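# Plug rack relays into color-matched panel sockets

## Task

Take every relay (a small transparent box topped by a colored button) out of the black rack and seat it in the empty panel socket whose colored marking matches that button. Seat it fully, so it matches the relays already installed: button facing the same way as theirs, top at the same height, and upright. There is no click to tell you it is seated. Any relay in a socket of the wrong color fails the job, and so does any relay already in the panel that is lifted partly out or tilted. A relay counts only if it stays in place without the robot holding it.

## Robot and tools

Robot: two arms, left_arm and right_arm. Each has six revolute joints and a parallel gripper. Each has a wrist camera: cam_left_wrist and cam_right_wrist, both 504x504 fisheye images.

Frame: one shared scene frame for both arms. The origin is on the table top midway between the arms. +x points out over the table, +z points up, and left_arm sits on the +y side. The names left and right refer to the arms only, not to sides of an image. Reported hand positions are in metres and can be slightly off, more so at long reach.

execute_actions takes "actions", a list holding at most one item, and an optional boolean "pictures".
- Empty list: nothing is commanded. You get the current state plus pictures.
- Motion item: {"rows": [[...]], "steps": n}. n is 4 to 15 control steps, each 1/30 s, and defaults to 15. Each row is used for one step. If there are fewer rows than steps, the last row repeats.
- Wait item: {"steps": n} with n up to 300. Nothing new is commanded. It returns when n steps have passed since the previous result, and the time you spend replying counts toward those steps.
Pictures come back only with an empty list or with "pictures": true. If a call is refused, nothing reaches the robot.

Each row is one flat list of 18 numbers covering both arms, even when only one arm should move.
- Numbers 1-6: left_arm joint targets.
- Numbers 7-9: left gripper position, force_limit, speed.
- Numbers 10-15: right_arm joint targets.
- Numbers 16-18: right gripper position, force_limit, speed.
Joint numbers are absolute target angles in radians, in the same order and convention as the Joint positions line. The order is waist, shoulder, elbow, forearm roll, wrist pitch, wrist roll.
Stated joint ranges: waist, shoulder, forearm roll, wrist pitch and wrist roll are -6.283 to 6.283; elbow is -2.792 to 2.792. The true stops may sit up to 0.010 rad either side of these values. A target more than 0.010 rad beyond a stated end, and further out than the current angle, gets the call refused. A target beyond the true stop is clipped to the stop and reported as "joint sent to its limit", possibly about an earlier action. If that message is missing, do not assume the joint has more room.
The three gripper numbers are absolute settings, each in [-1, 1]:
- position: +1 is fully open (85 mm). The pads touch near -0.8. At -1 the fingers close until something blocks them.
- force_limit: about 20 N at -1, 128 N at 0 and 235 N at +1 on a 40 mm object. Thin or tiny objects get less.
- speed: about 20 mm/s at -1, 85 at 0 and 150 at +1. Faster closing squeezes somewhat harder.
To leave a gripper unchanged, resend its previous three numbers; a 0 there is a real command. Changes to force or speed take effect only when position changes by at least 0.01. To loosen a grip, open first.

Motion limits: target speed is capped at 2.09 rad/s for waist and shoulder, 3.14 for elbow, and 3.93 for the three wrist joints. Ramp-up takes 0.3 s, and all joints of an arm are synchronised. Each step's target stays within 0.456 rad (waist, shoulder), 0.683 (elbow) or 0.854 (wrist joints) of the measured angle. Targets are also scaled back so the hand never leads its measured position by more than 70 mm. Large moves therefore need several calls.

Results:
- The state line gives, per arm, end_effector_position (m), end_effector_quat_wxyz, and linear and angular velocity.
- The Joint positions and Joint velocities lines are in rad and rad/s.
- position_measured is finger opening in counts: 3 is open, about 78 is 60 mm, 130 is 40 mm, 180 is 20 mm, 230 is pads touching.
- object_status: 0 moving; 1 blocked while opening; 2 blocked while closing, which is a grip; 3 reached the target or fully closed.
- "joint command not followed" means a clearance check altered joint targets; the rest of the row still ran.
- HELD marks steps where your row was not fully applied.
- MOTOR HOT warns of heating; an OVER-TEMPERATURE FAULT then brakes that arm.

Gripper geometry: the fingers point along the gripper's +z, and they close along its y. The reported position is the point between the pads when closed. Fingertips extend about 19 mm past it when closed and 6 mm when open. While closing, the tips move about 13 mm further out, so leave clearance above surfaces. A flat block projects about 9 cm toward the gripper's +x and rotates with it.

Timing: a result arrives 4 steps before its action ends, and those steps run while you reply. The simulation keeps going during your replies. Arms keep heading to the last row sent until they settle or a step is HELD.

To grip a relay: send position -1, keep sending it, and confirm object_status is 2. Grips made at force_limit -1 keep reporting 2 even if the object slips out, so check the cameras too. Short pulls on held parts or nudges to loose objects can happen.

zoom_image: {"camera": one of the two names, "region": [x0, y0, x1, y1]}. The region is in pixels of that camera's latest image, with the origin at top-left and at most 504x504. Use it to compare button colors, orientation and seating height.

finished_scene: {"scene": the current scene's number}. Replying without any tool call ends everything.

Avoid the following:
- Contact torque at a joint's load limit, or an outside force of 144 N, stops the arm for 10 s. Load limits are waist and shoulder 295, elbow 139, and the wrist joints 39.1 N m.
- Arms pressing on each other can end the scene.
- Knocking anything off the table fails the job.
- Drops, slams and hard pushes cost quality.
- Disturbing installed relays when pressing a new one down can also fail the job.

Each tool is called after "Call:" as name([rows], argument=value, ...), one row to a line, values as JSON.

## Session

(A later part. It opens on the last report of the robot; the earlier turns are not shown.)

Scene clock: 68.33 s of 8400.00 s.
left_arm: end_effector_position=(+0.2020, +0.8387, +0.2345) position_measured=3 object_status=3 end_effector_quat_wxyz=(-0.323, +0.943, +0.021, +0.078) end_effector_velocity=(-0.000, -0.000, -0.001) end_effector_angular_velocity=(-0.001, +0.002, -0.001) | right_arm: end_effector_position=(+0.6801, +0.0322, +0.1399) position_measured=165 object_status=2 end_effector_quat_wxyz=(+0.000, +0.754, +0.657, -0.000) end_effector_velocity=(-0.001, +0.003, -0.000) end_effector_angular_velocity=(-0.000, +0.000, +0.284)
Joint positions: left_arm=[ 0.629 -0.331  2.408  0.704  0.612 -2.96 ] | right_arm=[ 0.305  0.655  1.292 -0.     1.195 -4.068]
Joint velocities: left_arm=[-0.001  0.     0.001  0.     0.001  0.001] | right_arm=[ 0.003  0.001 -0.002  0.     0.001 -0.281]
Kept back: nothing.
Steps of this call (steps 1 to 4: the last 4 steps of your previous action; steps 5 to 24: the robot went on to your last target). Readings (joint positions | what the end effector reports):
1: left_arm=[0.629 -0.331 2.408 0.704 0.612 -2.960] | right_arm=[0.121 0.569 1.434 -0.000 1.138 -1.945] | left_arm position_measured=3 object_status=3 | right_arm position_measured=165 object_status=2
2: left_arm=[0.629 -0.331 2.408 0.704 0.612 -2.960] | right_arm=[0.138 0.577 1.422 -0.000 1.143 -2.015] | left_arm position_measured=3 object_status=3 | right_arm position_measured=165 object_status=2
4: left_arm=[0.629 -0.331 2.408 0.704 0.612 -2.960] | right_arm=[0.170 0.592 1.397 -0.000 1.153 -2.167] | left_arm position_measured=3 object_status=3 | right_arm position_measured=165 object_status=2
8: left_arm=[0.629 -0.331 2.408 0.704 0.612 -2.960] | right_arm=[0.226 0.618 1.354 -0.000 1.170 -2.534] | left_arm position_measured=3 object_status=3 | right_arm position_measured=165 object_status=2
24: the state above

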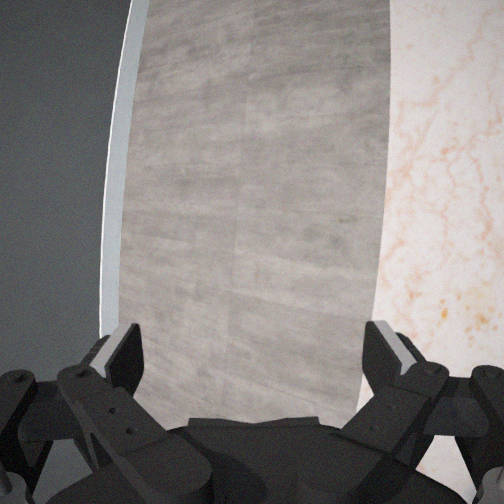

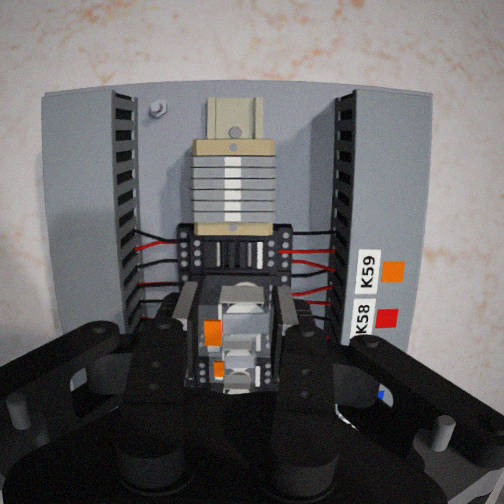

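Call:
execute_actions([
  {"rows":[[0.629,-0.331,2.408,0.704,0.612,-2.96,1,0,0,0.3047,0.664,1.3045,0,1.1731,-4.0729,-1,-0.4,0],[0.629,-0.331,2.408,0.704,0.612,-2.96,1,0,0,0.3047,0.664,1.3045,0,1.1731,-4.0729,-1,-0.4,0],[0.629,-0.331,2.408,0.704,0.612,-2.96,1,0,0,0.3047,0.6741,1.3167,0,1.1508,-4.0729,-1,-0.4,0]],"steps":12},
], pictures=true)

Call:
zoom_image(camera="cam_right_wrist", region=[150,200,450,400])

Scene clock: 68.87 s of 8400.00 s.
left_arm: end_effector_position=(+0.2020, +0.8387, +0.2345) position_measured=3 object_status=3 end_effector_quat_wxyz=(-0.323, +0.943, +0.021, +0.078) end_effector_velocity=(-0.000, -0.000, -0.000) end_effector_angular_velocity=(-0.000, +0.001, -0.001) | right_arm: end_effector_position=(+0.6800, +0.0323, +0.1094) position_measured=165 object_status=2 end_effector_quat_wxyz=(-0.000, +0.752, +0.659, -0.000) end_effector_velocity=(+0.000, +0.000, -0.002) end_effector_angular_velocity=(-0.001, +0.001, +0.000)
Joint positions: left_arm=[ 0.629 -0.331  2.408  0.704  0.612 -2.96 ] | right_arm=[ 0.305  0.675  1.317 -0.     1.151 -4.073]
Joint velocities: left_arm=[-0.    -0.     0.     0.     0.001  0.001] | right_arm=[ 0.     0.002  0.    -0.    -0.001 -0.   ]
Steps of this call (steps 1 to 8: the robot went on to your last target; steps 9 to 16: the first 8 steps of this action). Readings (joint positions | what the end effector reports):
9: left_arm=[0.629 -0.331 2.408 0.704 0.612 -2.960] | right_arm=[0.305 0.655 1.292 -0.000 1.195 -4.073] | left_arm position_measured=3 object_status=3 | right_arm position_measured=165 object_status=2
10: left_arm=[0.629 -0.331 2.408 0.704 0.612 -2.960] | right_arm=[0.305 0.657 1.295 0.000 1.189 -4.073] | left_arm position_measured=3 object_status=3 | right_arm position_measured=165 object_status=2
12: left_arm=[0.629 -0.331 2.408 0.704 0.612 -2.960] | right_arm=[0.305 0.668 1.310 0.000 1.164 -4.073] | left_arm position_measured=3 object_status=3 | right_arm position_measured=165 object_status=2
16: the state above

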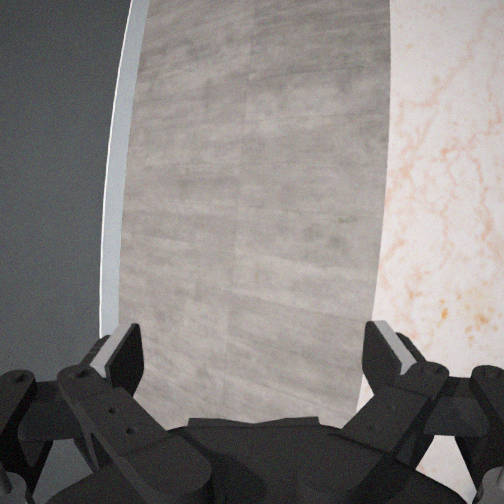

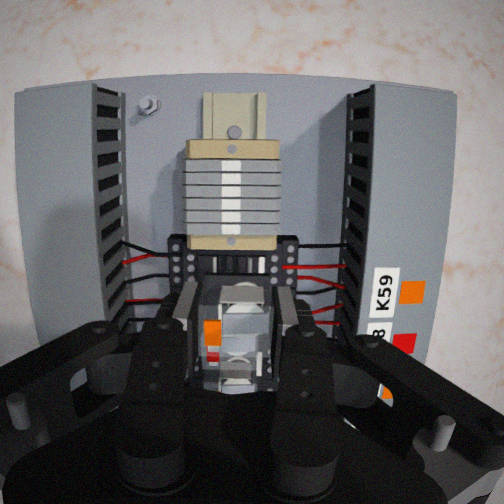

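Region (150, 200, 450, 400) of cam_right_wrist's 504x504 image, scaled by 1.680, with more detail than that image has.

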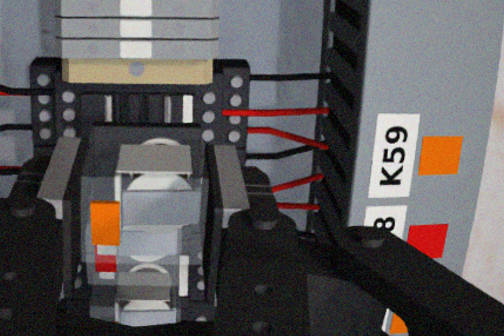

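Call:
execute_actions([
  {"rows":[[0.629,-0.331,2.408,0.704,0.612,-2.96,1,0,0,0.3057,0.668,1.3274,0,1.1462,-4.0719,-1,-0.4,0],[0.629,-0.331,2.408,0.704,0.612,-2.96,1,0,0,0.3057,0.668,1.3274,0,1.1462,-4.0719,-1,-0.4,0],[0.629,-0.331,2.408,0.704,0.612,-2.96,1,0,0,0.3057,0.668,1.3274,0,1.1462,-4.0719,-1,-0.4,0],[0.629,-0.331,2.408,0.704,0.612,-2.96,1,0,0,0.3057,0.674,1.3334,0,1.1342,-4.0719,-1,-0.4,0],[0.629,-0.331,2.408,0.704,0.612,-2.96,1,0,0,0.3057,0.674,1.3334,0,1.1342,-4.0719,-1,-0.4,0],[0.629,-0.331,2.408,0.704,0.612,-2.96,1,0,0,0.3057,0.680,1.3394,0,1.1222,-4.0719,-1,-0.4,0],[0.629,-0.331,2.408,0.704,0.612,-2.96,1,0,0,0.3057,0.680,1.3394,0,1.1222,-4.0719,-1,-0.4,0],[0.629,-0.331,2.408,0.704,0.612,-2.96,1,0,0,0.3057,0.6857,1.3454,0,1.1105,-4.0719,-1,-0.4,0]],"steps":15},
], pictures=true)

Call:
zoom_image(camera="cam_right_wrist", region=[150,200,480,400])

Scene clock: 69.90 s of 8400.00 s.
left_arm: end_effector_position=(+0.2020, +0.8387, +0.2345) position_measured=3 object_status=3 end_effector_quat_wxyz=(-0.323, +0.943, +0.021, +0.078) end_effector_velocity=(-0.000, -0.000, -0.000) end_effector_angular_velocity=(-0.000, +0.001, -0.001) | right_arm: end_effector_position=(+0.6758, +0.0309, +0.0845) position_measured=165 object_status=2 end_effector_quat_wxyz=(-0.000, +0.752, +0.659, -0.000) end_effector_velocity=(+0.004, +0.002, +0.001) end_effector_angular_velocity=(+0.006, -0.010, -0.002)
Joint positions: left_arm=[ 0.629 -0.331  2.408  0.704  0.612 -2.96 ] | right_arm=[ 0.306  0.686  1.346  0.     1.111 -4.072]
Joint velocities: left_arm=[ 0.001 -0.     0.001  0.    -0.001  0.002] | right_arm=[-0.001  0.    -0.002  0.001 -0.01   0.001]
Steps of this call (steps 1 to 4: the last 4 steps of your previous action; steps 5 to 15: the robot went on to your last target; steps 16 to 20: nothing new was sent; steps 21 to 31: the first 11 steps of this action). Readings (joint positions | what the end effector reports):
21: left_arm=[0.629 -0.331 2.408 0.704 0.612 -2.960] | right_arm=[0.305 0.674 1.317 0.000 1.151 -4.073] | left_arm position_measured=3 object_status=3 | right_arm position_measured=165 object_status=2
22: left_arm=[0.629 -0.331 2.408 0.704 0.612 -2.960] | right_arm=[0.305 0.671 1.322 0.000 1.148 -4.073] | left_arm position_measured=3 object_status=3 | right_arm position_measured=165 object_status=2
24: left_arm=[0.629 -0.331 2.408 0.704 0.612 -2.960] | right_arm=[0.306 0.668 1.327 0.000 1.146 -4.072] | left_arm position_measured=3 object_status=3 | right_arm position_measured=165 object_status=2
28: left_arm=[0.629 -0.331 2.408 0.704 0.612 -2.960] | right_arm=[0.306 0.679 1.339 0.000 1.123 -4.072] | left_arm position_measured=3 object_status=3 | right_arm position_measured=165 object_status=2
31: the state above

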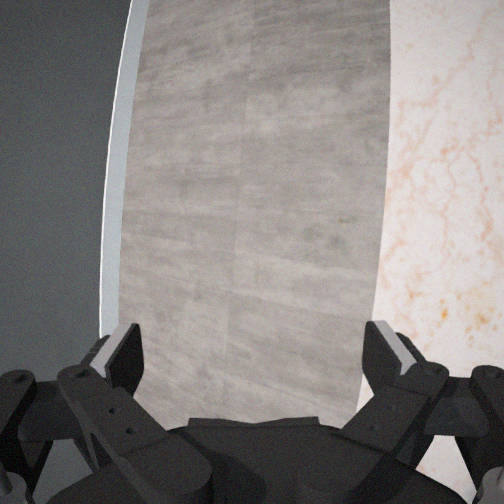

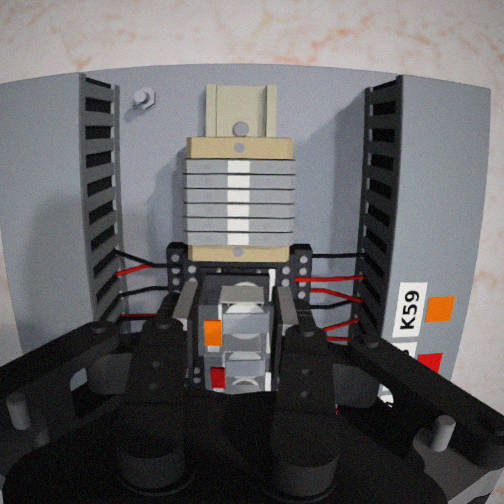

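Region (150, 200, 480, 400) of cam_right_wrist's 504x504 image, scaled by 1.527, with more detail than that image has; it fills the top 305 rows of this view, and the rest is white.

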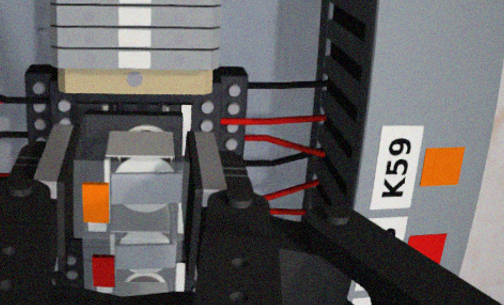

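Call:
execute_actions([
  {"rows":[[0.629,-0.331,2.408,0.704,0.612,-2.96,1,0,0,0.3062,0.6857,1.3454,0,1.1105,-4.0714,-1,-0.4,0],[0.629,-0.331,2.408,0.704,0.612,-2.96,1,0,0,0.3062,0.6872,1.3467,0,1.1077,-4.0714,-1,-0.4,0],[0.629,-0.331,2.408,0.704,0.612,-2.96,1,0,0,0.3062,0.6887,1.348,0,1.1049,-4.0714,-1,-0.4,0],[0.629,-0.331,2.408,0.704,0.612,-2.96,1,0,0,0.3062,0.6902,1.3493,0,1.1021,-4.0714,-1,-0.4,0],[0.629,-0.331,2.408,0.704,0.612,-2.96,1,0,0,0.3062,0.6917,1.3507,0,1.0992,-4.0714,-1,-0.4,0],[0.629,-0.331,2.408,0.704,0.612,-2.96,1,0,0,0.3062,0.6925,1.3513,0,1.0978,-4.0714,-1,-0.4,0],[0.629,-0.331,2.408,0.704,0.612,-2.96,1,0,0,0.3062,0.6932,1.352,0,1.0964,-4.0714,-1,-0.4,0],[0.629,-0.331,2.408,0.704,0.612,-2.96,1,0,0,0.3062,0.694,1.3527,0,1.0949,-4.0714,-1,-0.4,0],[0.629,-0.331,2.408,0.704,0.612,-2.96,1,0,0,0.3062,0.6947,1.3533,0,1.0936,-4.0714,-1,-0.4,0]],"steps":15},
], pictures=true)

Scene clock: 70.50 s of 8400.00 s.
left_arm: end_effector_position=(+0.2020, +0.8387, +0.2345) position_measured=3 object_status=3 end_effector_quat_wxyz=(-0.323, +0.943, +0.021, +0.078) end_effector_velocity=(+0.000, +0.000, +0.000) end_effector_angular_velocity=(+0.001, -0.000, -0.000) | right_arm: end_effector_position=(+0.6759, +0.0315, +0.0732) position_measured=165 object_status=2 end_effector_quat_wxyz=(+0.000, +0.752, +0.659, +0.000) end_effector_velocity=(+0.001, +0.001, -0.000) end_effector_angular_velocity=(+0.002, -0.003, +0.000)
Joint positions: left_arm=[ 0.629 -0.331  2.408  0.704  0.612 -2.96 ] | right_arm=[ 0.306  0.694  1.353  0.     1.094 -4.071]
Joint velocities: left_arm=[ 0.    -0.    -0.001 -0.     0.     0.001] | right_arm=[ 0.001  0.001 -0.     0.    -0.004 -0.   ]
Steps of this call (steps 1 to 4: the last 4 steps of your previous action; steps 5 to 7: the robot went on to your last target; steps 8 to 18: the first 11 steps of this action). Readings (joint positions | what the end effector reports):
8: left_arm=[0.629 -0.331 2.408 0.704 0.612 -2.960] | right_arm=[0.306 0.686 1.345 0.000 1.111 -4.072] | left_arm position_measured=3 object_status=3 | right_arm position_measured=165 object_status=2
9: left_arm=[0.629 -0.331 2.408 0.704 0.612 -2.960] | right_arm=[0.306 0.686 1.345 0.000 1.110 -4.072] | left_arm position_measured=3 object_status=3 | right_arm position_measured=165 object_status=2
11: left_arm=[0.629 -0.331 2.408 0.704 0.612 -2.960] | right_arm=[0.306 0.688 1.347 0.000 1.106 -4.071] | left_arm position_measured=3 object_status=3 | right_arm position_measured=165 object_status=2
15: left_arm=[0.629 -0.331 2.408 0.704 0.612 -2.960] | right_arm=[0.306 0.693 1.352 0.000 1.097 -4.071] | left_arm position_measured=3 object_status=3 | right_arm position_measured=165 object_status=2
18: the state above

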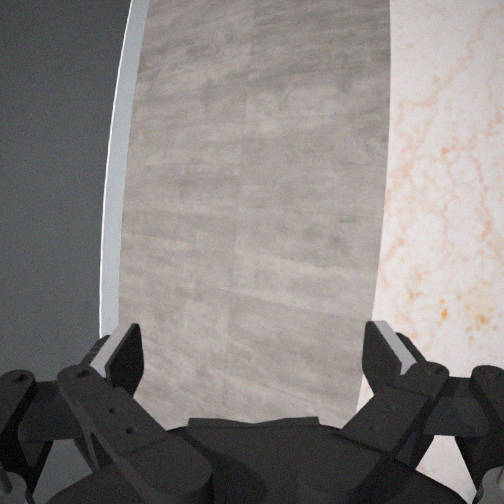

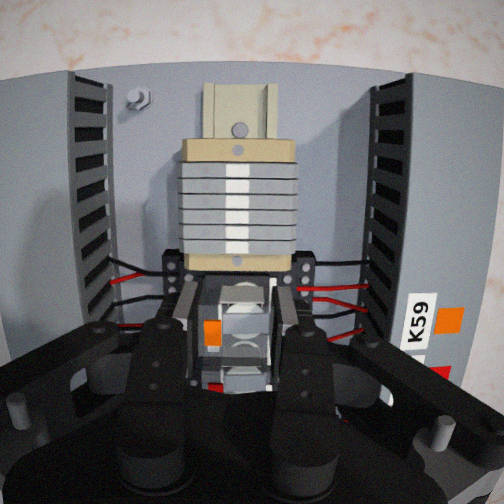

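Call:
execute_actions([
  {"rows":[[0.629,-0.331,2.408,0.704,0.612,-2.96,1,0,0,0.3067,0.6931,1.3541,0,1.0944,-4.0709,-1,-0.4,0],[0.629,-0.331,2.408,0.704,0.612,-2.96,1,0,0,0.3067,0.6931,1.3541,0,1.0944,-4.0709,-1,-0.4,0],[0.629,-0.331,2.408,0.704,0.612,-2.96,1,0,0,0.3067,0.6931,1.3541,0,1.0944,-4.0709,-1,-0.4,0],[0.629,-0.331,2.408,0.704,0.612,-2.96,1,0,0,0.3067,0.6939,1.3548,0,1.0929,-4.0709,-1,-0.4,0],[0.629,-0.331,2.408,0.704,0.612,-2.96,1,0,0,0.3067,0.6939,1.3548,0,1.0929,-4.0709,-1,-0.4,0],[0.629,-0.331,2.408,0.704,0.612,-2.96,1,0,0,0.3067,0.6943,1.3551,0,1.0922,-4.0709,-1,-0.4,0],[0.629,-0.331,2.408,0.704,0.612,-2.96,1,0,0,0.3067,0.6943,1.3551,0,1.0922,-4.0709,-1,-0.4,0],[0.629,-0.331,2.408,0.704,0.612,-2.96,1,0,0,0.3067,0.6947,1.3555,0,1.0914,-4.0709,-1,-0.4,0]],"steps":14},
], pictures=true)

Scene clock: 71.20 s of 8400.00 s.
left_arm: end_effector_position=(+0.2020, +0.8387, +0.2345) position_measured=3 object_status=3 end_effector_quat_wxyz=(-0.323, +0.943, +0.021, +0.078) end_effector_velocity=(-0.000, +0.001, +0.001) end_effector_angular_velocity=(+0.001, -0.000, +0.000) | right_arm: end_effector_position=(+0.6752, +0.0316, +0.0723) position_measured=165 object_status=2 end_effector_quat_wxyz=(+0.000, +0.752, +0.659, +0.000) end_effector_velocity=(+0.001, +0.001, +0.001) end_effector_angular_velocity=(+0.002, -0.004, +0.000)
Joint positions: left_arm=[ 0.629 -0.331  2.408  0.704  0.612 -2.96 ] | right_arm=[ 0.307  0.694  1.355  0.     1.092 -4.071]
Joint velocities: left_arm=[ 0.002 -0.001 -0.001  0.    -0.     0.001] | right_arm=[ 0.    -0.001  0.    -0.    -0.003 -0.   ]
Steps of this call (steps 1 to 4: the last 4 steps of your previous action; steps 5 to 11: the robot went on to your last target; steps 12 to 21: the first 10 steps of this action). Readings (joint positions | what the end effector reports):
12: left_arm=[0.629 -0.331 2.408 0.704 0.612 -2.960] | right_arm=[0.306 0.695 1.353 0.000 1.094 -4.071] | left_arm position_measured=3 object_status=3 | right_arm position_measured=165 object_status=2
13: left_arm=[0.629 -0.331 2.408 0.704 0.612 -2.960] | right_arm=[0.306 0.694 1.354 0.000 1.094 -4.071] | left_arm position_measured=3 object_status=3 | right_arm position_measured=165 object_status=2
15: left_arm=[0.629 -0.331 2.408 0.704 0.612 -2.960] | right_arm=[0.307 0.694 1.354 0.000 1.094 -4.071] | left_arm position_measured=3 object_status=3 | right_arm position_measured=165 object_status=2
19: left_arm=[0.629 -0.331 2.408 0.704 0.612 -2.960] | right_arm=[0.307 0.694 1.355 0.000 1.092 -4.071] | left_arm position_measured=3 object_status=3 | right_arm position_measured=165 object_status=2
21: the state above

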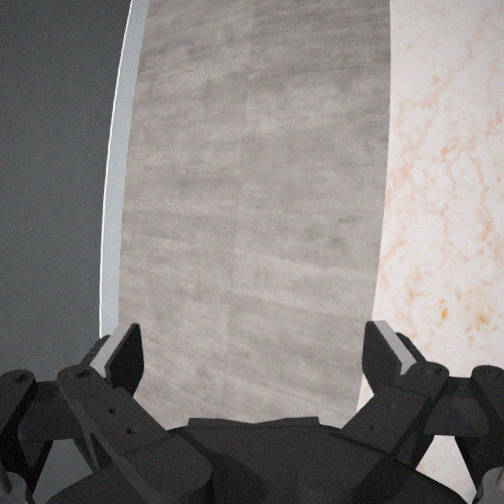

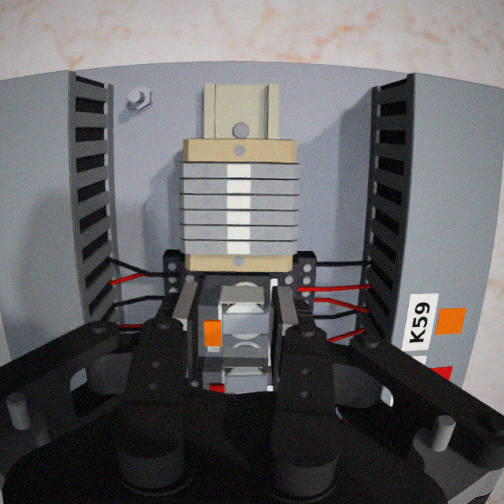

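Matches the reference (451,320). Descend 1.5 mm in small steps.

Call:
execute_actions([
  {"rows":[[0.629,-0.331,2.408,0.704,0.612,-2.96,1,0,0,0.3067,0.6951,1.3558,0,1.0907,-4.0709,-1,-0.4,0],[0.629,-0.331,2.408,0.704,0.612,-2.96,1,0,0,0.3067,0.6951,1.3558,0,1.0907,-4.0709,-1,-0.4,0],[0.629,-0.331,2.408,0.704,0.612,-2.96,1,0,0,0.3067,0.6954,1.3561,0,1.0901,-4.0709,-1,-0.4,0],[0.629,-0.331,2.408,0.704,0.612,-2.96,1,0,0,0.3067,0.6954,1.3561,0,1.0901,-4.0709,-1,-0.4,0],[0.629,-0.331,2.408,0.704,0.612,-2.96,1,0,0,0.3067,0.6958,1.3564,0,1.0894,-4.0709,-1,-0.4,0]],"steps":12},
])

Scene clock: 71.63 s of 8400.00 s.
left_arm: end_effector_position=(+0.2020, +0.8387, +0.2345) position_measured=3 object_status=3 end_effector_quat_wxyz=(-0.323, +0.943, +0.021, +0.078) end_effector_velocity=(-0.000, -0.000, -0.000) end_effector_angular_velocity=(-0.000, +0.002, -0.001) | right_arm: end_effector_position=(+0.6752, +0.0315, +0.0708) position_measured=165 object_status=2 end_effector_quat_wxyz=(+0.000, +0.752, +0.659, +0.000) end_effector_velocity=(-0.001, +0.000, -0.001) end_effector_angular_velocity=(+0.000, +0.001, +0.000)
Joint positions: left_arm=[ 0.629 -0.331  2.408  0.704  0.612 -2.96 ] | right_arm=[ 0.307  0.695  1.356 -0.     1.09  -4.071]
Joint velocities: left_arm=[-0.     0.    -0.    -0.     0.001  0.002] | right_arm=[ 0.     0.001  0.001  0.001 -0.002 -0.   ]
Steps of this call (steps 1 to 4: the last 4 steps of your previous action; step 5: the robot went on to your last target; steps 6 to 13: the first 8 steps of this action). Readings (joint positions | what the end effector reports):
6: left_arm=[0.629 -0.331 2.408 0.704 0.612 -2.960] | right_arm=[0.307 0.694 1.355 0.000 1.091 -4.071] | left_arm position_measured=3 object_status=3 | right_arm position_measured=165 object_status=2
7: left_arm=[0.629 -0.331 2.408 0.704 0.612 -2.960] | right_arm=[0.307 0.695 1.356 0.000 1.091 -4.071] | left_arm position_measured=3 object_status=3 | right_arm position_measured=165 object_status=2
9: left_arm=[0.629 -0.331 2.408 0.704 0.612 -2.960] | right_arm=[0.307 0.695 1.356 -0.000 1.090 -4.071] | left_arm position_measured=3 object_status=3 | right_arm position_measured=165 object_status=2
13: the state above

Call:
execute_actions([
  {"rows":[[0.629,-0.331,2.408,0.704,0.612,-2.96,1,0,0,0.3067,0.6962,1.3567,0,1.0887,-4.0709,-1,-0.4,0],[0.629,-0.331,2.408,0.704,0.612,-2.96,1,0,0,0.3067,0.6962,1.3567,0,1.0887,-4.0709,-1,-0.4,0],[0.629,-0.331,2.408,0.704,0.612,-2.96,1,0,0,0.3067,0.6962,1.3567,0,1.0887,-4.0709,-1,-0.4,0],[0.629,-0.331,2.408,0.704,0.612,-2.96,1,0,0,0.3067,0.6966,1.3571,0,1.0879,-4.0709,-1,-0.4,0]],"steps":12},
], pictures=true)

Scene clock: 72.07 s of 8400.00 s.
left_arm: end_effector_position=(+0.2020, +0.8387, +0.2345) position_measured=3 object_status=3 end_effector_quat_wxyz=(-0.323, +0.943, +0.021, +0.078) end_effector_velocity=(-0.000, +0.000, +0.000) end_effector_angular_velocity=(+0.000, -0.000, +0.000) | right_arm: end_effector_position=(+0.6749, +0.0316, +0.0688) position_measured=165 object_status=2 end_effector_quat_wxyz=(-0.000, +0.752, +0.659, -0.000) end_effector_velocity=(+0.001, +0.000, +0.001) end_effector_angular_velocity=(+0.001, -0.002, -0.000)
Joint positions: left_arm=[ 0.629 -0.331  2.408  0.704  0.612 -2.96 ] | right_arm=[ 0.307  0.697  1.357  0.     1.088 -4.071]
Joint velocities: left_arm=[ 0.001 -0.     0.     0.    -0.001  0.001] | right_arm=[-0.    -0.001 -0.001 -0.     0.    -0.   ]
Steps of this call (steps 1 to 4: the last 4 steps of your previous action; step 5: the robot went on to your last target; steps 6 to 13: the first 8 steps of this action). Readings (joint positions | what the end effector reports):
6: left_arm=[0.629 -0.331 2.408 0.704 0.612 -2.960] | right_arm=[0.307 0.696 1.356 -0.000 1.089 -4.071] | left_arm position_measured=3 object_status=3 | right_arm position_measured=165 object_status=2
7: left_arm=[0.629 -0.331 2.408 0.704 0.612 -2.960] | right_arm=[0.307 0.696 1.357 -0.000 1.089 -4.071] | left_arm position_measured=3 object_status=3 | right_arm position_measured=165 object_status=2
9: left_arm=[0.629 -0.331 2.408 0.704 0.612 -2.960] | right_arm=[0.307 0.697 1.357 0.000 1.088 -4.071] | left_arm position_measured=3 object_status=3 | right_arm position_measured=165 object_status=2
13: the state above

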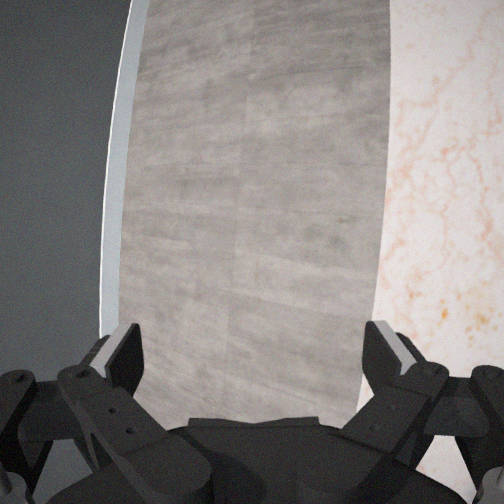

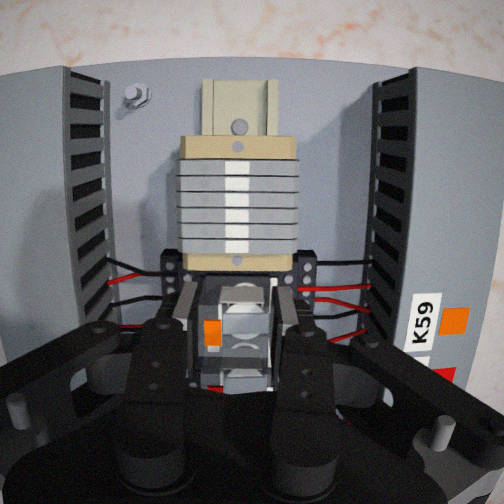

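Call:
execute_actions(actions=[])

Scene clock: 72.50 s of 8400.00 s.
left_arm: end_effector_position=(+0.2020, +0.8387, +0.2345) position_measured=3 object_status=3 end_effector_quat_wxyz=(-0.323, +0.943, +0.021, +0.078) end_effector_velocity=(+0.000, +0.000, +0.000) end_effector_angular_velocity=(+0.001, -0.000, -0.001) | right_arm: end_effector_position=(+0.6751, +0.0316, +0.0690) position_measured=165 object_status=2 end_effector_quat_wxyz=(-0.000, +0.752, +0.659, -0.000) end_effector_velocity=(-0.000, +0.000, +0.001) end_effector_angular_velocity=(+0.000, -0.001, +0.000)
Joint positions: left_arm=[ 0.629 -0.331  2.408  0.704  0.612 -2.96 ] | right_arm=[ 0.307  0.697  1.357  0.     1.088 -4.071]
Joint velocities: left_arm=[ 0.     0.    -0.001  0.    -0.001  0.001] | right_arm=[ 0.    -0.001 -0.    -0.     0.    -0.   ]
Kept back: nothing.
Steps of this call (steps 1 to 4: the last 4 steps of your previous action; steps 5 to 13: the robot went on to your last target). Readings (joint positions | what the end effector reports):
1: left_arm=[0.629 -0.331 2.408 0.704 0.612 -2.960] | right_arm=[0.307 0.697 1.357 0.000 1.088 -4.071] | left_arm position_measured=3 object_status=3 | right_arm position_measured=165 object_status=2
2: left_arm=[0.629 -0.331 2.408 0.704 0.612 -2.960] | right_arm=[0.307 0.697 1.357 0.000 1.088 -4.071] | left_arm position_measured=3 object_status=3 | right_arm position_measured=165 object_status=2
4: left_arm=[0.629 -0.331 2.408 0.704 0.612 -2.960] | right_arm=[0.307 0.697 1.357 0.000 1.088 -4.071] | left_arm position_measured=3 object_status=3 | right_arm position_measured=165 object_status=2
8: left_arm=[0.629 -0.331 2.408 0.704 0.612 -2.960] | right_arm=[0.307 0.697 1.357 0.000 1.088 -4.071] | left_arm position_measured=3 object_status=3 | right_arm position_measured=165 object_status=2
13: the state above

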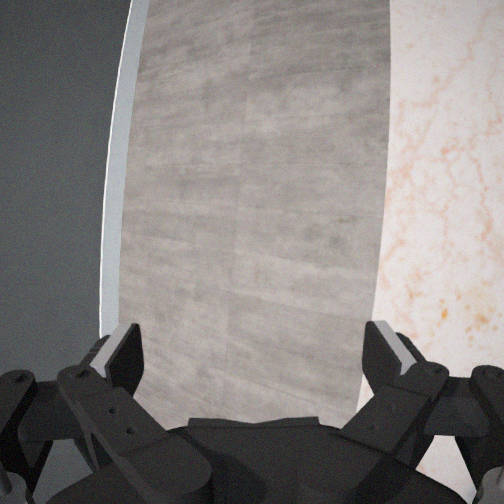

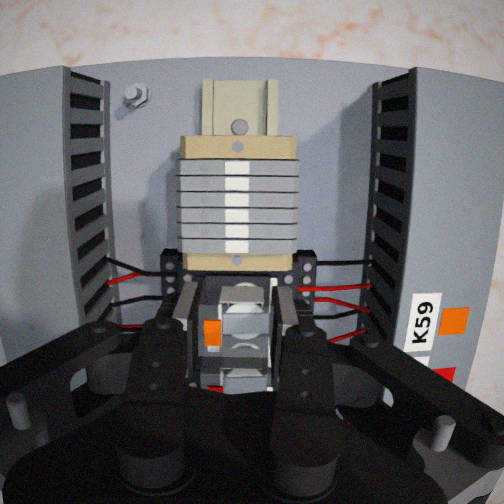

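Call:
execute_actions([
  {"rows":[[0.629,-0.331,2.408,0.704,0.612,-2.96,1,0,0,0.3067,0.6970,1.3574,0,1.0872,-4.0709,-1,-0.4,0],[0.629,-0.331,2.408,0.704,0.612,-2.96,1,0,0,0.3067,0.6970,1.3574,0,1.0872,-4.0709,-1,-0.4,0],[0.629,-0.331,2.408,0.704,0.612,-2.96,1,0,0,0.3067,0.6970,1.3574,0,1.0872,-4.0709,-1,-0.4,0],[0.629,-0.331,2.408,0.704,0.612,-2.96,1,0,0,0.3067,0.6974,1.3577,0,1.0865,-4.0709,-1,-0.4,0],[0.629,-0.331,2.408,0.704,0.612,-2.96,1,0,0,0.3067,0.6974,1.3577,0,1.0865,-4.0709,-1,-0.4,0],[0.629,-0.331,2.408,0.704,0.612,-2.96,1,0,0,0.3067,0.6974,1.3577,0,1.0865,-4.0709,-1,-0.4,0],[0.629,-0.331,2.408,0.704,0.612,-2.96,1,0,0,0.3067,0.6978,1.3580,0,1.0858,-4.0709,-1,-0.4,0],[0.629,-0.331,2.408,0.704,0.612,-2.96,1,0,0,0.3067,0.6978,1.3580,0,1.0858,-4.0709,-1,-0.4,0],[0.629,-0.331,2.408,0.704,0.612,-2.96,1,0,0,0.3067,0.6978,1.3580,0,1.0858,-4.0709,-1,-0.4,0],[0.629,-0.331,2.408,0.704,0.612,-2.96,1,0,0,0.3067,0.6981,1.3584,0,1.0851,-4.0709,-1,-0.4,0]],"steps":15},
])

Scene clock: 73.17 s of 8400.00 s.
left_arm: end_effector_position=(+0.2020, +0.8387, +0.2345) position_measured=3 object_status=3 end_effector_quat_wxyz=(-0.323, +0.943, +0.021, +0.078) end_effector_velocity=(+0.000, -0.000, -0.000) end_effector_angular_velocity=(-0.000, +0.000, -0.001) | right_arm: end_effector_position=(+0.6752, +0.0316, +0.0679) position_measured=165 object_status=2 end_effector_quat_wxyz=(+0.000, +0.752, +0.659, +0.000) end_effector_velocity=(-0.002, -0.000, -0.011) end_effector_angular_velocity=(-0.002, +0.002, +0.001)
Joint positions: left_arm=[ 0.629 -0.331  2.408  0.704  0.612 -2.96 ] | right_arm=[ 0.307  0.698  1.358 -0.     1.085 -4.071]
Joint velocities: left_arm=[-0.001  0.     0.001 -0.    -0.001 -0.   ] | right_arm=[ 0.001  0.008  0.008 -0.    -0.013 -0.   ]
Steps of this call (steps 1 to 9: the robot went on to your last target; steps 10 to 20: the first 11 steps of this action). Readings (joint positions | what the end effector reports):
10: left_arm=[0.629 -0.331 2.408 0.704 0.612 -2.960] | right_arm=[0.307 0.697 1.357 -0.000 1.088 -4.071] | left_arm position_measured=3 object_status=3 | right_arm position_measured=165 object_status=2
11: left_arm=[0.629 -0.331 2.408 0.704 0.612 -2.960] | right_arm=[0.307 0.697 1.357 -0.000 1.088 -4.071] | left_arm position_measured=3 object_status=3 | right_arm position_measured=165 object_status=2
13: left_arm=[0.629 -0.331 2.408 0.704 0.612 -2.960] | right_arm=[0.307 0.697 1.357 -0.000 1.087 -4.071] | left_arm position_measured=3 object_status=3 | right_arm position_measured=165 object_status=2
17: left_arm=[0.629 -0.331 2.408 0.704 0.612 -2.960] | right_arm=[0.307 0.697 1.358 -0.000 1.086 -4.071] | left_arm position_measured=3 object_status=3 | right_arm position_measured=165 object_status=2
20: the state above

Call:
execute_actions([
  {"rows":[[0.629,-0.331,2.408,0.704,0.612,-2.96,1,0,0,0.3067,0.6985,1.3587,0,1.0844,-4.0709,-1,-0.4,0]],"steps":10},
])

Scene clock: 73.50 s of 8400.00 s.
left_arm: end_effector_position=(+0.2020, +0.8387, +0.2345) position_measured=3 object_status=3 end_effector_quat_wxyz=(-0.323, +0.943, +0.021, +0.078) end_effector_velocity=(+0.000, -0.000, +0.000) end_effector_angular_velocity=(-0.000, -0.001, -0.000) | right_arm: end_effector_position=(+0.6751, +0.0316, +0.0669) position_measured=165 object_status=2 end_effector_quat_wxyz=(+0.000, +0.752, +0.659, +0.000) end_effector_velocity=(+0.000, -0.000, +0.001) end_effector_angular_velocity=(+0.000, -0.001, -0.001)
Joint positions: left_arm=[ 0.629 -0.331  2.408  0.704  0.612 -2.96 ] | right_arm=[ 0.307  0.698  1.359 -0.     1.084 -4.071]
Joint velocities: left_arm=[-0.001 -0.    -0.    -0.     0.    -0.001] | right_arm=[-0.001 -0.001 -0.     0.     0.    -0.   ]
Steps of this call (steps 1 to 4: the last 4 steps of your previous action; steps 5 to 10: the first 6 steps of this action). Readings (joint positions | what the end effector reports):
5: left_arm=[0.629 -0.331 2.408 0.704 0.612 -2.960] | right_arm=[0.307 0.698 1.358 -0.000 1.085 -4.071] | left_arm position_measured=3 object_status=3 | right_arm position_measured=165 object_status=2
6: left_arm=[0.629 -0.331 2.408 0.704 0.612 -2.960] | right_arm=[0.307 0.698 1.359 -0.000 1.085 -4.071] | left_arm position_measured=3 object_status=3 | right_arm position_measured=165 object_status=2
8: left_arm=[0.629 -0.331 2.408 0.704 0.612 -2.960] | right_arm=[0.307 0.698 1.359 -0.000 1.084 -4.071] | left_arm position_measured=3 object_status=3 | right_arm position_measured=165 object_status=2
10: the state above

Call:
execute_actions([
  {"rows":[[0.629,-0.331,2.408,0.704,0.612,-2.96,1,0,0,0.3067,0.6989,1.359,0,1.0837,-4.0709,-1,-0.4,0]],"steps":10},
], pictures=true)

Scene clock: 73.83 s of 8400.00 s.
left_arm: end_effector_position=(+0.2020, +0.8387, +0.2345) position_measured=3 object_status=3 end_effector_quat_wxyz=(-0.323, +0.943, +0.021, +0.078) end_effector_velocity=(+0.001, -0.000, +0.000) end_effector_angular_velocity=(+0.000, -0.001, -0.002) | right_arm: end_effector_position=(+0.6752, +0.0316, +0.0665) position_measured=165 object_status=2 end_effector_quat_wxyz=(+0.000, +0.752, +0.659, +0.000) end_effector_velocity=(+0.000, -0.001, -0.001) end_effector_angular_velocity=(-0.000, +0.001, -0.001)
Joint positions: left_arm=[ 0.629 -0.331  2.408  0.704  0.612 -2.96 ] | right_arm=[ 0.307  0.699  1.359 -0.     1.084 -4.071]
Joint velocities: left_arm=[-0.001  0.    -0.     0.    -0.001 -0.   ] | right_arm=[-0.001  0.001  0.    -0.    -0.001 -0.   ]
Steps of this call (steps 1 to 4: the last 4 steps of your previous action; steps 5 to 10: the first 6 steps of this action). Readings (joint positions | what the end effector reports):
5: left_arm=[0.629 -0.331 2.408 0.704 0.612 -2.960] | right_arm=[0.307 0.698 1.359 -0.000 1.084 -4.071] | left_arm position_measured=3 object_status=3 | right_arm position_measured=165 object_status=2
6: left_arm=[0.629 -0.331 2.408 0.704 0.612 -2.960] | right_arm=[0.307 0.699 1.359 -0.000 1.084 -4.071] | left_arm position_measured=3 object_status=3 | right_arm position_measured=165 object_status=2
8: left_arm=[0.629 -0.331 2.408 0.704 0.612 -2.960] | right_arm=[0.307 0.699 1.359 -0.000 1.084 -4.071] | left_arm position_measured=3 object_status=3 | right_arm position_measured=165 object_status=2
10: the state above

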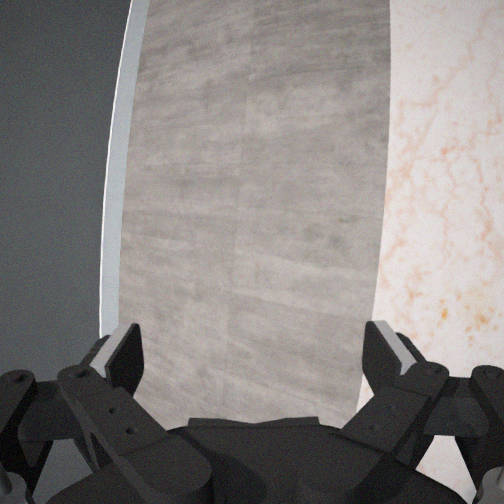

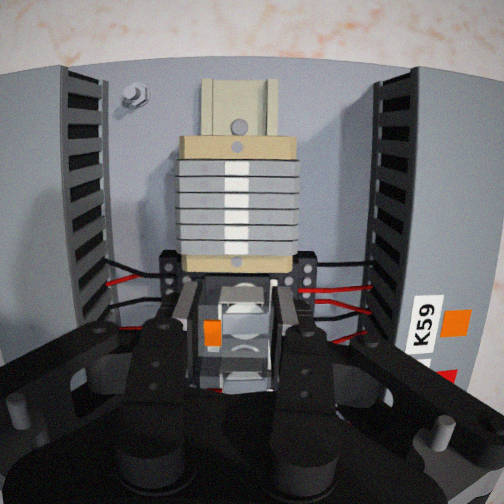

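Call:
execute_actions([
  {"rows":[[0.629,-0.331,2.408,0.704,0.612,-2.96,1,0,0,0.3067,0.6991,1.3592,0,1.0833,-4.0709,-1,-0.4,0],[0.629,-0.331,2.408,0.704,0.612,-2.96,1,0,0,0.3067,0.6991,1.3592,0,1.0833,-4.0709,-1,-0.4,0],[0.629,-0.331,2.408,0.704,0.612,-2.96,1,0,0,0.3067,0.6991,1.3592,0,1.0833,-4.0709,-1,-0.4,0],[0.629,-0.331,2.408,0.704,0.612,-2.96,1,0,0,0.3067,0.6991,1.3592,0,1.0833,-4.0709,-1,-0.4,0],[0.629,-0.331,2.408,0.704,0.612,-2.96,1,0,0,0.3067,0.6991,1.3592,0,1.0833,-4.0709,0.05,-0.4,0.5]],"steps":12},
])

Call:
execute_actions([
  {"rows":[[0.629,-0.331,2.408,0.704,0.612,-2.96,1,0,0,0.3067,0.695,1.3556,0,1.091,-4.0709,0.05,-0.4,0.5],[0.629,-0.331,2.408,0.704,0.612,-2.96,1,0,0,0.3067,0.688,1.349,0,1.1046,-4.0709,0.05,-0.4,0.5],[0.629,-0.331,2.408,0.704,0.612,-2.96,1,0,0,0.3067,0.680,1.341,0,1.1206,-4.0709,0.05,-0.4,0.5],[0.629,-0.331,2.408,0.704,0.612,-2.96,1,0,0,0.3067,0.670,1.331,0,1.1406,-4.0709,0.05,-0.4,0.5],[0.629,-0.331,2.408,0.704,0.612,-2.96,1,0,0,0.3067,0.655,1.313,0,1.1736,-4.0709,0.05,-0.4,0.5]],"steps":15},
], pictures=true)

Scene clock: 74.50 s of 8400.00 s.
left_arm: end_effector_position=(+0.2020, +0.8387, +0.2345) position_measured=3 object_status=3 end_effector_quat_wxyz=(-0.323, +0.943, +0.021, +0.078) end_effector_velocity=(+0.000, +0.000, -0.000) end_effector_angular_velocity=(-0.000, -0.001, +0.000) | right_arm: end_effector_position=(+0.6749, +0.0314, +0.0648) position_measured=152 object_status=0 end_effector_quat_wxyz=(-0.000, +0.752, +0.659, -0.000) end_effector_velocity=(+0.003, +0.001, +0.002) end_effector_angular_velocity=(+0.002, -0.005, +0.000)
Joint positions: left_arm=[ 0.629 -0.331  2.408  0.704  0.612 -2.96 ] | right_arm=[ 0.307  0.7    1.36  -0.     1.082 -4.071]
Joint velocities: left_arm=[ 0.     0.     0.     0.    -0.001 -0.   ] | right_arm=[-0.     0.    -0.006 -0.     0.     0.   ]
Steps of this call (steps 1 to 4: the last 4 steps of your previous action; steps 5 to 12: the robot went on to your last target; steps 13 to 20: the first 8 steps of this action). Readings (joint positions | what the end effector reports):
13: left_arm=[0.629 -0.331 2.408 0.704 0.612 -2.960] | right_arm=[0.307 0.699 1.359 -0.000 1.084 -4.071] | left_arm position_measured=3 object_status=3 | right_arm position_measured=165 object_status=2
14: left_arm=[0.629 -0.331 2.408 0.704 0.612 -2.960] | right_arm=[0.307 0.699 1.359 -0.000 1.084 -4.071] | left_arm position_measured=3 object_status=3 | right_arm position_measured=165 object_status=2
16: left_arm=[0.629 -0.331 2.408 0.704 0.612 -2.960] | right_arm=[0.307 0.699 1.359 -0.000 1.083 -4.071] | left_arm position_measured=3 object_status=3 | right_arm position_measured=165 object_status=2
20: the state above

Scene clock: 75.00 s of 8400.00 s.
left_arm: end_effector_position=(+0.2020, +0.8387, +0.2345) position_measured=3 object_status=3 end_effector_quat_wxyz=(-0.323, +0.943, +0.021, +0.078) end_effector_velocity=(+0.000, -0.000, -0.000) end_effector_angular_velocity=(+0.000, -0.001, +0.000) | right_arm: end_effector_position=(+0.6753, +0.0317, +0.1289) position_measured=123 object_status=3 end_effector_quat_wxyz=(-0.000, +0.752, +0.659, +0.000) end_effector_velocity=(-0.000, +0.000, -0.000) end_effector_angular_velocity=(-0.000, +0.001, +0.000)
Joint positions: left_arm=[ 0.629 -0.331  2.408  0.704  0.612 -2.96 ] | right_arm=[ 0.307  0.655  1.313  0.     1.173 -4.071]
Joint velocities: left_arm=[ 0.    -0.     0.     0.    -0.001 -0.001] | right_arm=[0.    0.    0.    0.    0.001 0.   ]
Steps of this call (steps 1 to 4: the last 4 steps of your previous action; steps 5 to 15: the first 11 steps of this action). Readings (joint positions | what the end effector reports):
5: left_arm=[0.629 -0.331 2.408 0.704 0.612 -2.960] | right_arm=[0.307 0.700 1.359 -0.000 1.083 -4.071] | left_arm position_measured=3 object_status=3 | right_arm position_measured=124 object_status=0
6: left_arm=[0.629 -0.331 2.408 0.704 0.612 -2.960] | right_arm=[0.307 0.698 1.357 -0.000 1.088 -4.071] | left_arm position_measured=3 object_status=3 | right_arm position_measured=123 object_status=0
8: left_arm=[0.629 -0.331 2.408 0.704 0.612 -2.960] | right_arm=[0.307 0.686 1.346 -0.000 1.110 -4.071] | left_arm position_measured=3 object_status=3 | right_arm position_measured=123 object_status=0
12: left_arm=[0.629 -0.331 2.408 0.704 0.612 -2.960] | right_arm=[0.307 0.654 1.313 0.000 1.172 -4.071] | left_arm position_measured=3 object_status=3 | right_arm position_measured=123 object_status=0
15: the state above

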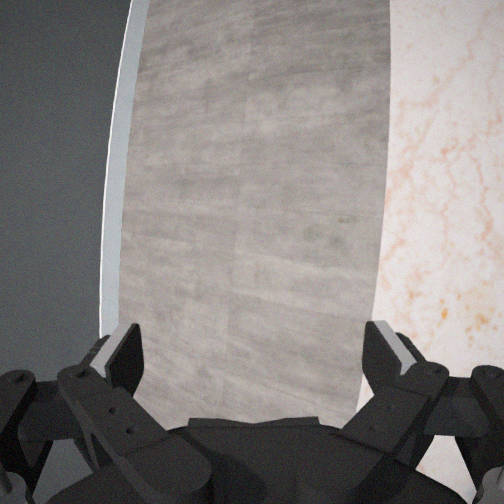

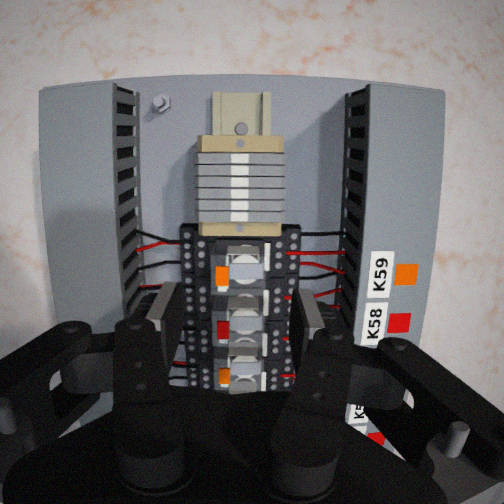

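Call:
zoom_image(camera="cam_right_wrist", region=[170,220,320,400])

Region (170, 220, 320, 400) of cam_right_wrist's 504x504 image, scaled by 2.800, with more detail than that image has.

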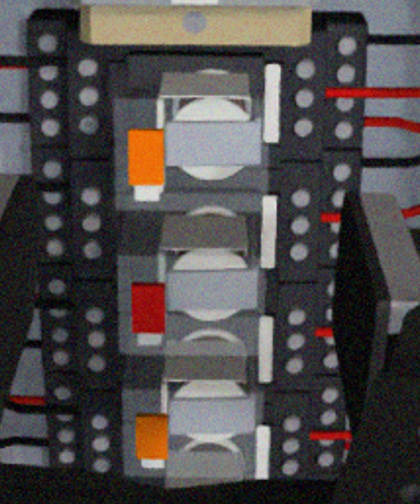

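Call:
execute_actions([
  {"rows":[[0.629,-0.331,2.408,0.704,0.612,-2.96,1,0,0,0.2781,0.6255,1.3637,0,1.1524,-4.0995,0.05,-0.4,0.5]],"steps":14},
], pictures=true)

Call:
zoom_image(camera="cam_right_wrist", region=[170,160,320,400])

Scene clock: 75.87 s of 8400.00 s.
left_arm: end_effector_position=(+0.2020, +0.8387, +0.2345) position_measured=3 object_status=3 end_effector_quat_wxyz=(-0.323, +0.943, +0.021, +0.078) end_effector_velocity=(+0.000, +0.000, +0.000) end_effector_angular_velocity=(+0.000, +0.000, -0.001) | right_arm: end_effector_position=(+0.6713, +0.0007, +0.1287) position_measured=123 object_status=3 end_effector_quat_wxyz=(+0.000, +0.752, +0.659, -0.000) end_effector_velocity=(+0.000, -0.001, +0.001) end_effector_angular_velocity=(+0.000, -0.002, -0.001)
Joint positions: left_arm=[ 0.629 -0.331  2.408  0.704  0.612 -2.96 ] | right_arm=[ 0.278  0.626  1.364 -0.     1.153 -4.099]
Joint velocities: left_arm=[-0.  0. -0. -0. -0.  0.] | right_arm=[-0.001 -0.002  0.001 -0.    -0.001 -0.001]
Steps of this call (steps 1 to 4: the last 4 steps of your previous action; steps 5 to 15: the robot went on to your last target; step 16: nothing new was sent; steps 17 to 26: the first 10 steps of this action). Readings (joint positions | what the end effector reports):
17: left_arm=[0.629 -0.331 2.408 0.704 0.612 -2.960] | right_arm=[0.307 0.655 1.313 -0.000 1.174 -4.071] | left_arm position_measured=3 object_status=3 | right_arm position_measured=123 object_status=3
18: left_arm=[0.629 -0.331 2.408 0.704 0.612 -2.960] | right_arm=[0.304 0.652 1.318 -0.000 1.172 -4.074] | left_arm position_measured=3 object_status=3 | right_arm position_measured=123 object_status=3
20: left_arm=[0.629 -0.331 2.408 0.704 0.612 -2.960] | right_arm=[0.284 0.632 1.353 -0.000 1.158 -4.093] | left_arm position_measured=3 object_status=3 | right_arm position_measured=123 object_status=3
24: left_arm=[0.629 -0.331 2.408 0.704 0.612 -2.960] | right_arm=[0.278 0.626 1.364 -0.000 1.153 -4.099] | left_arm position_measured=3 object_status=3 | right_arm position_measured=123 object_status=3
26: the state above

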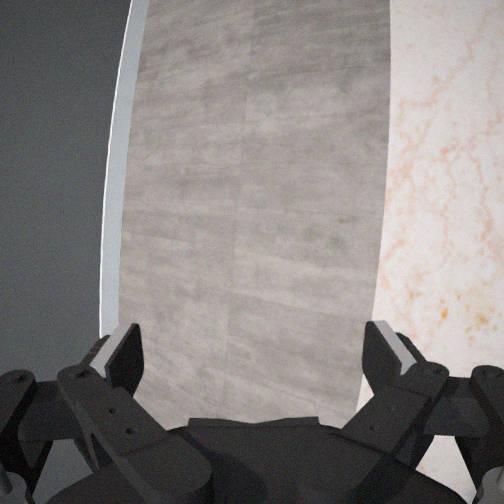

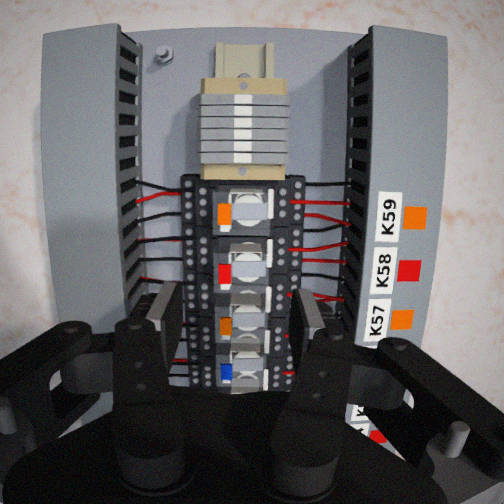

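Region (170, 160, 320, 400) of cam_right_wrist's 504x504 image, scaled by 2.100, with more detail than that image has; it fills the left 315 columns of this view, and the rest is white.

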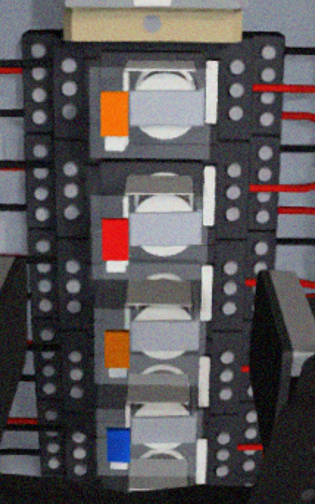

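Call:
finished_scene(scene=1)

The scene is finished: the task was done.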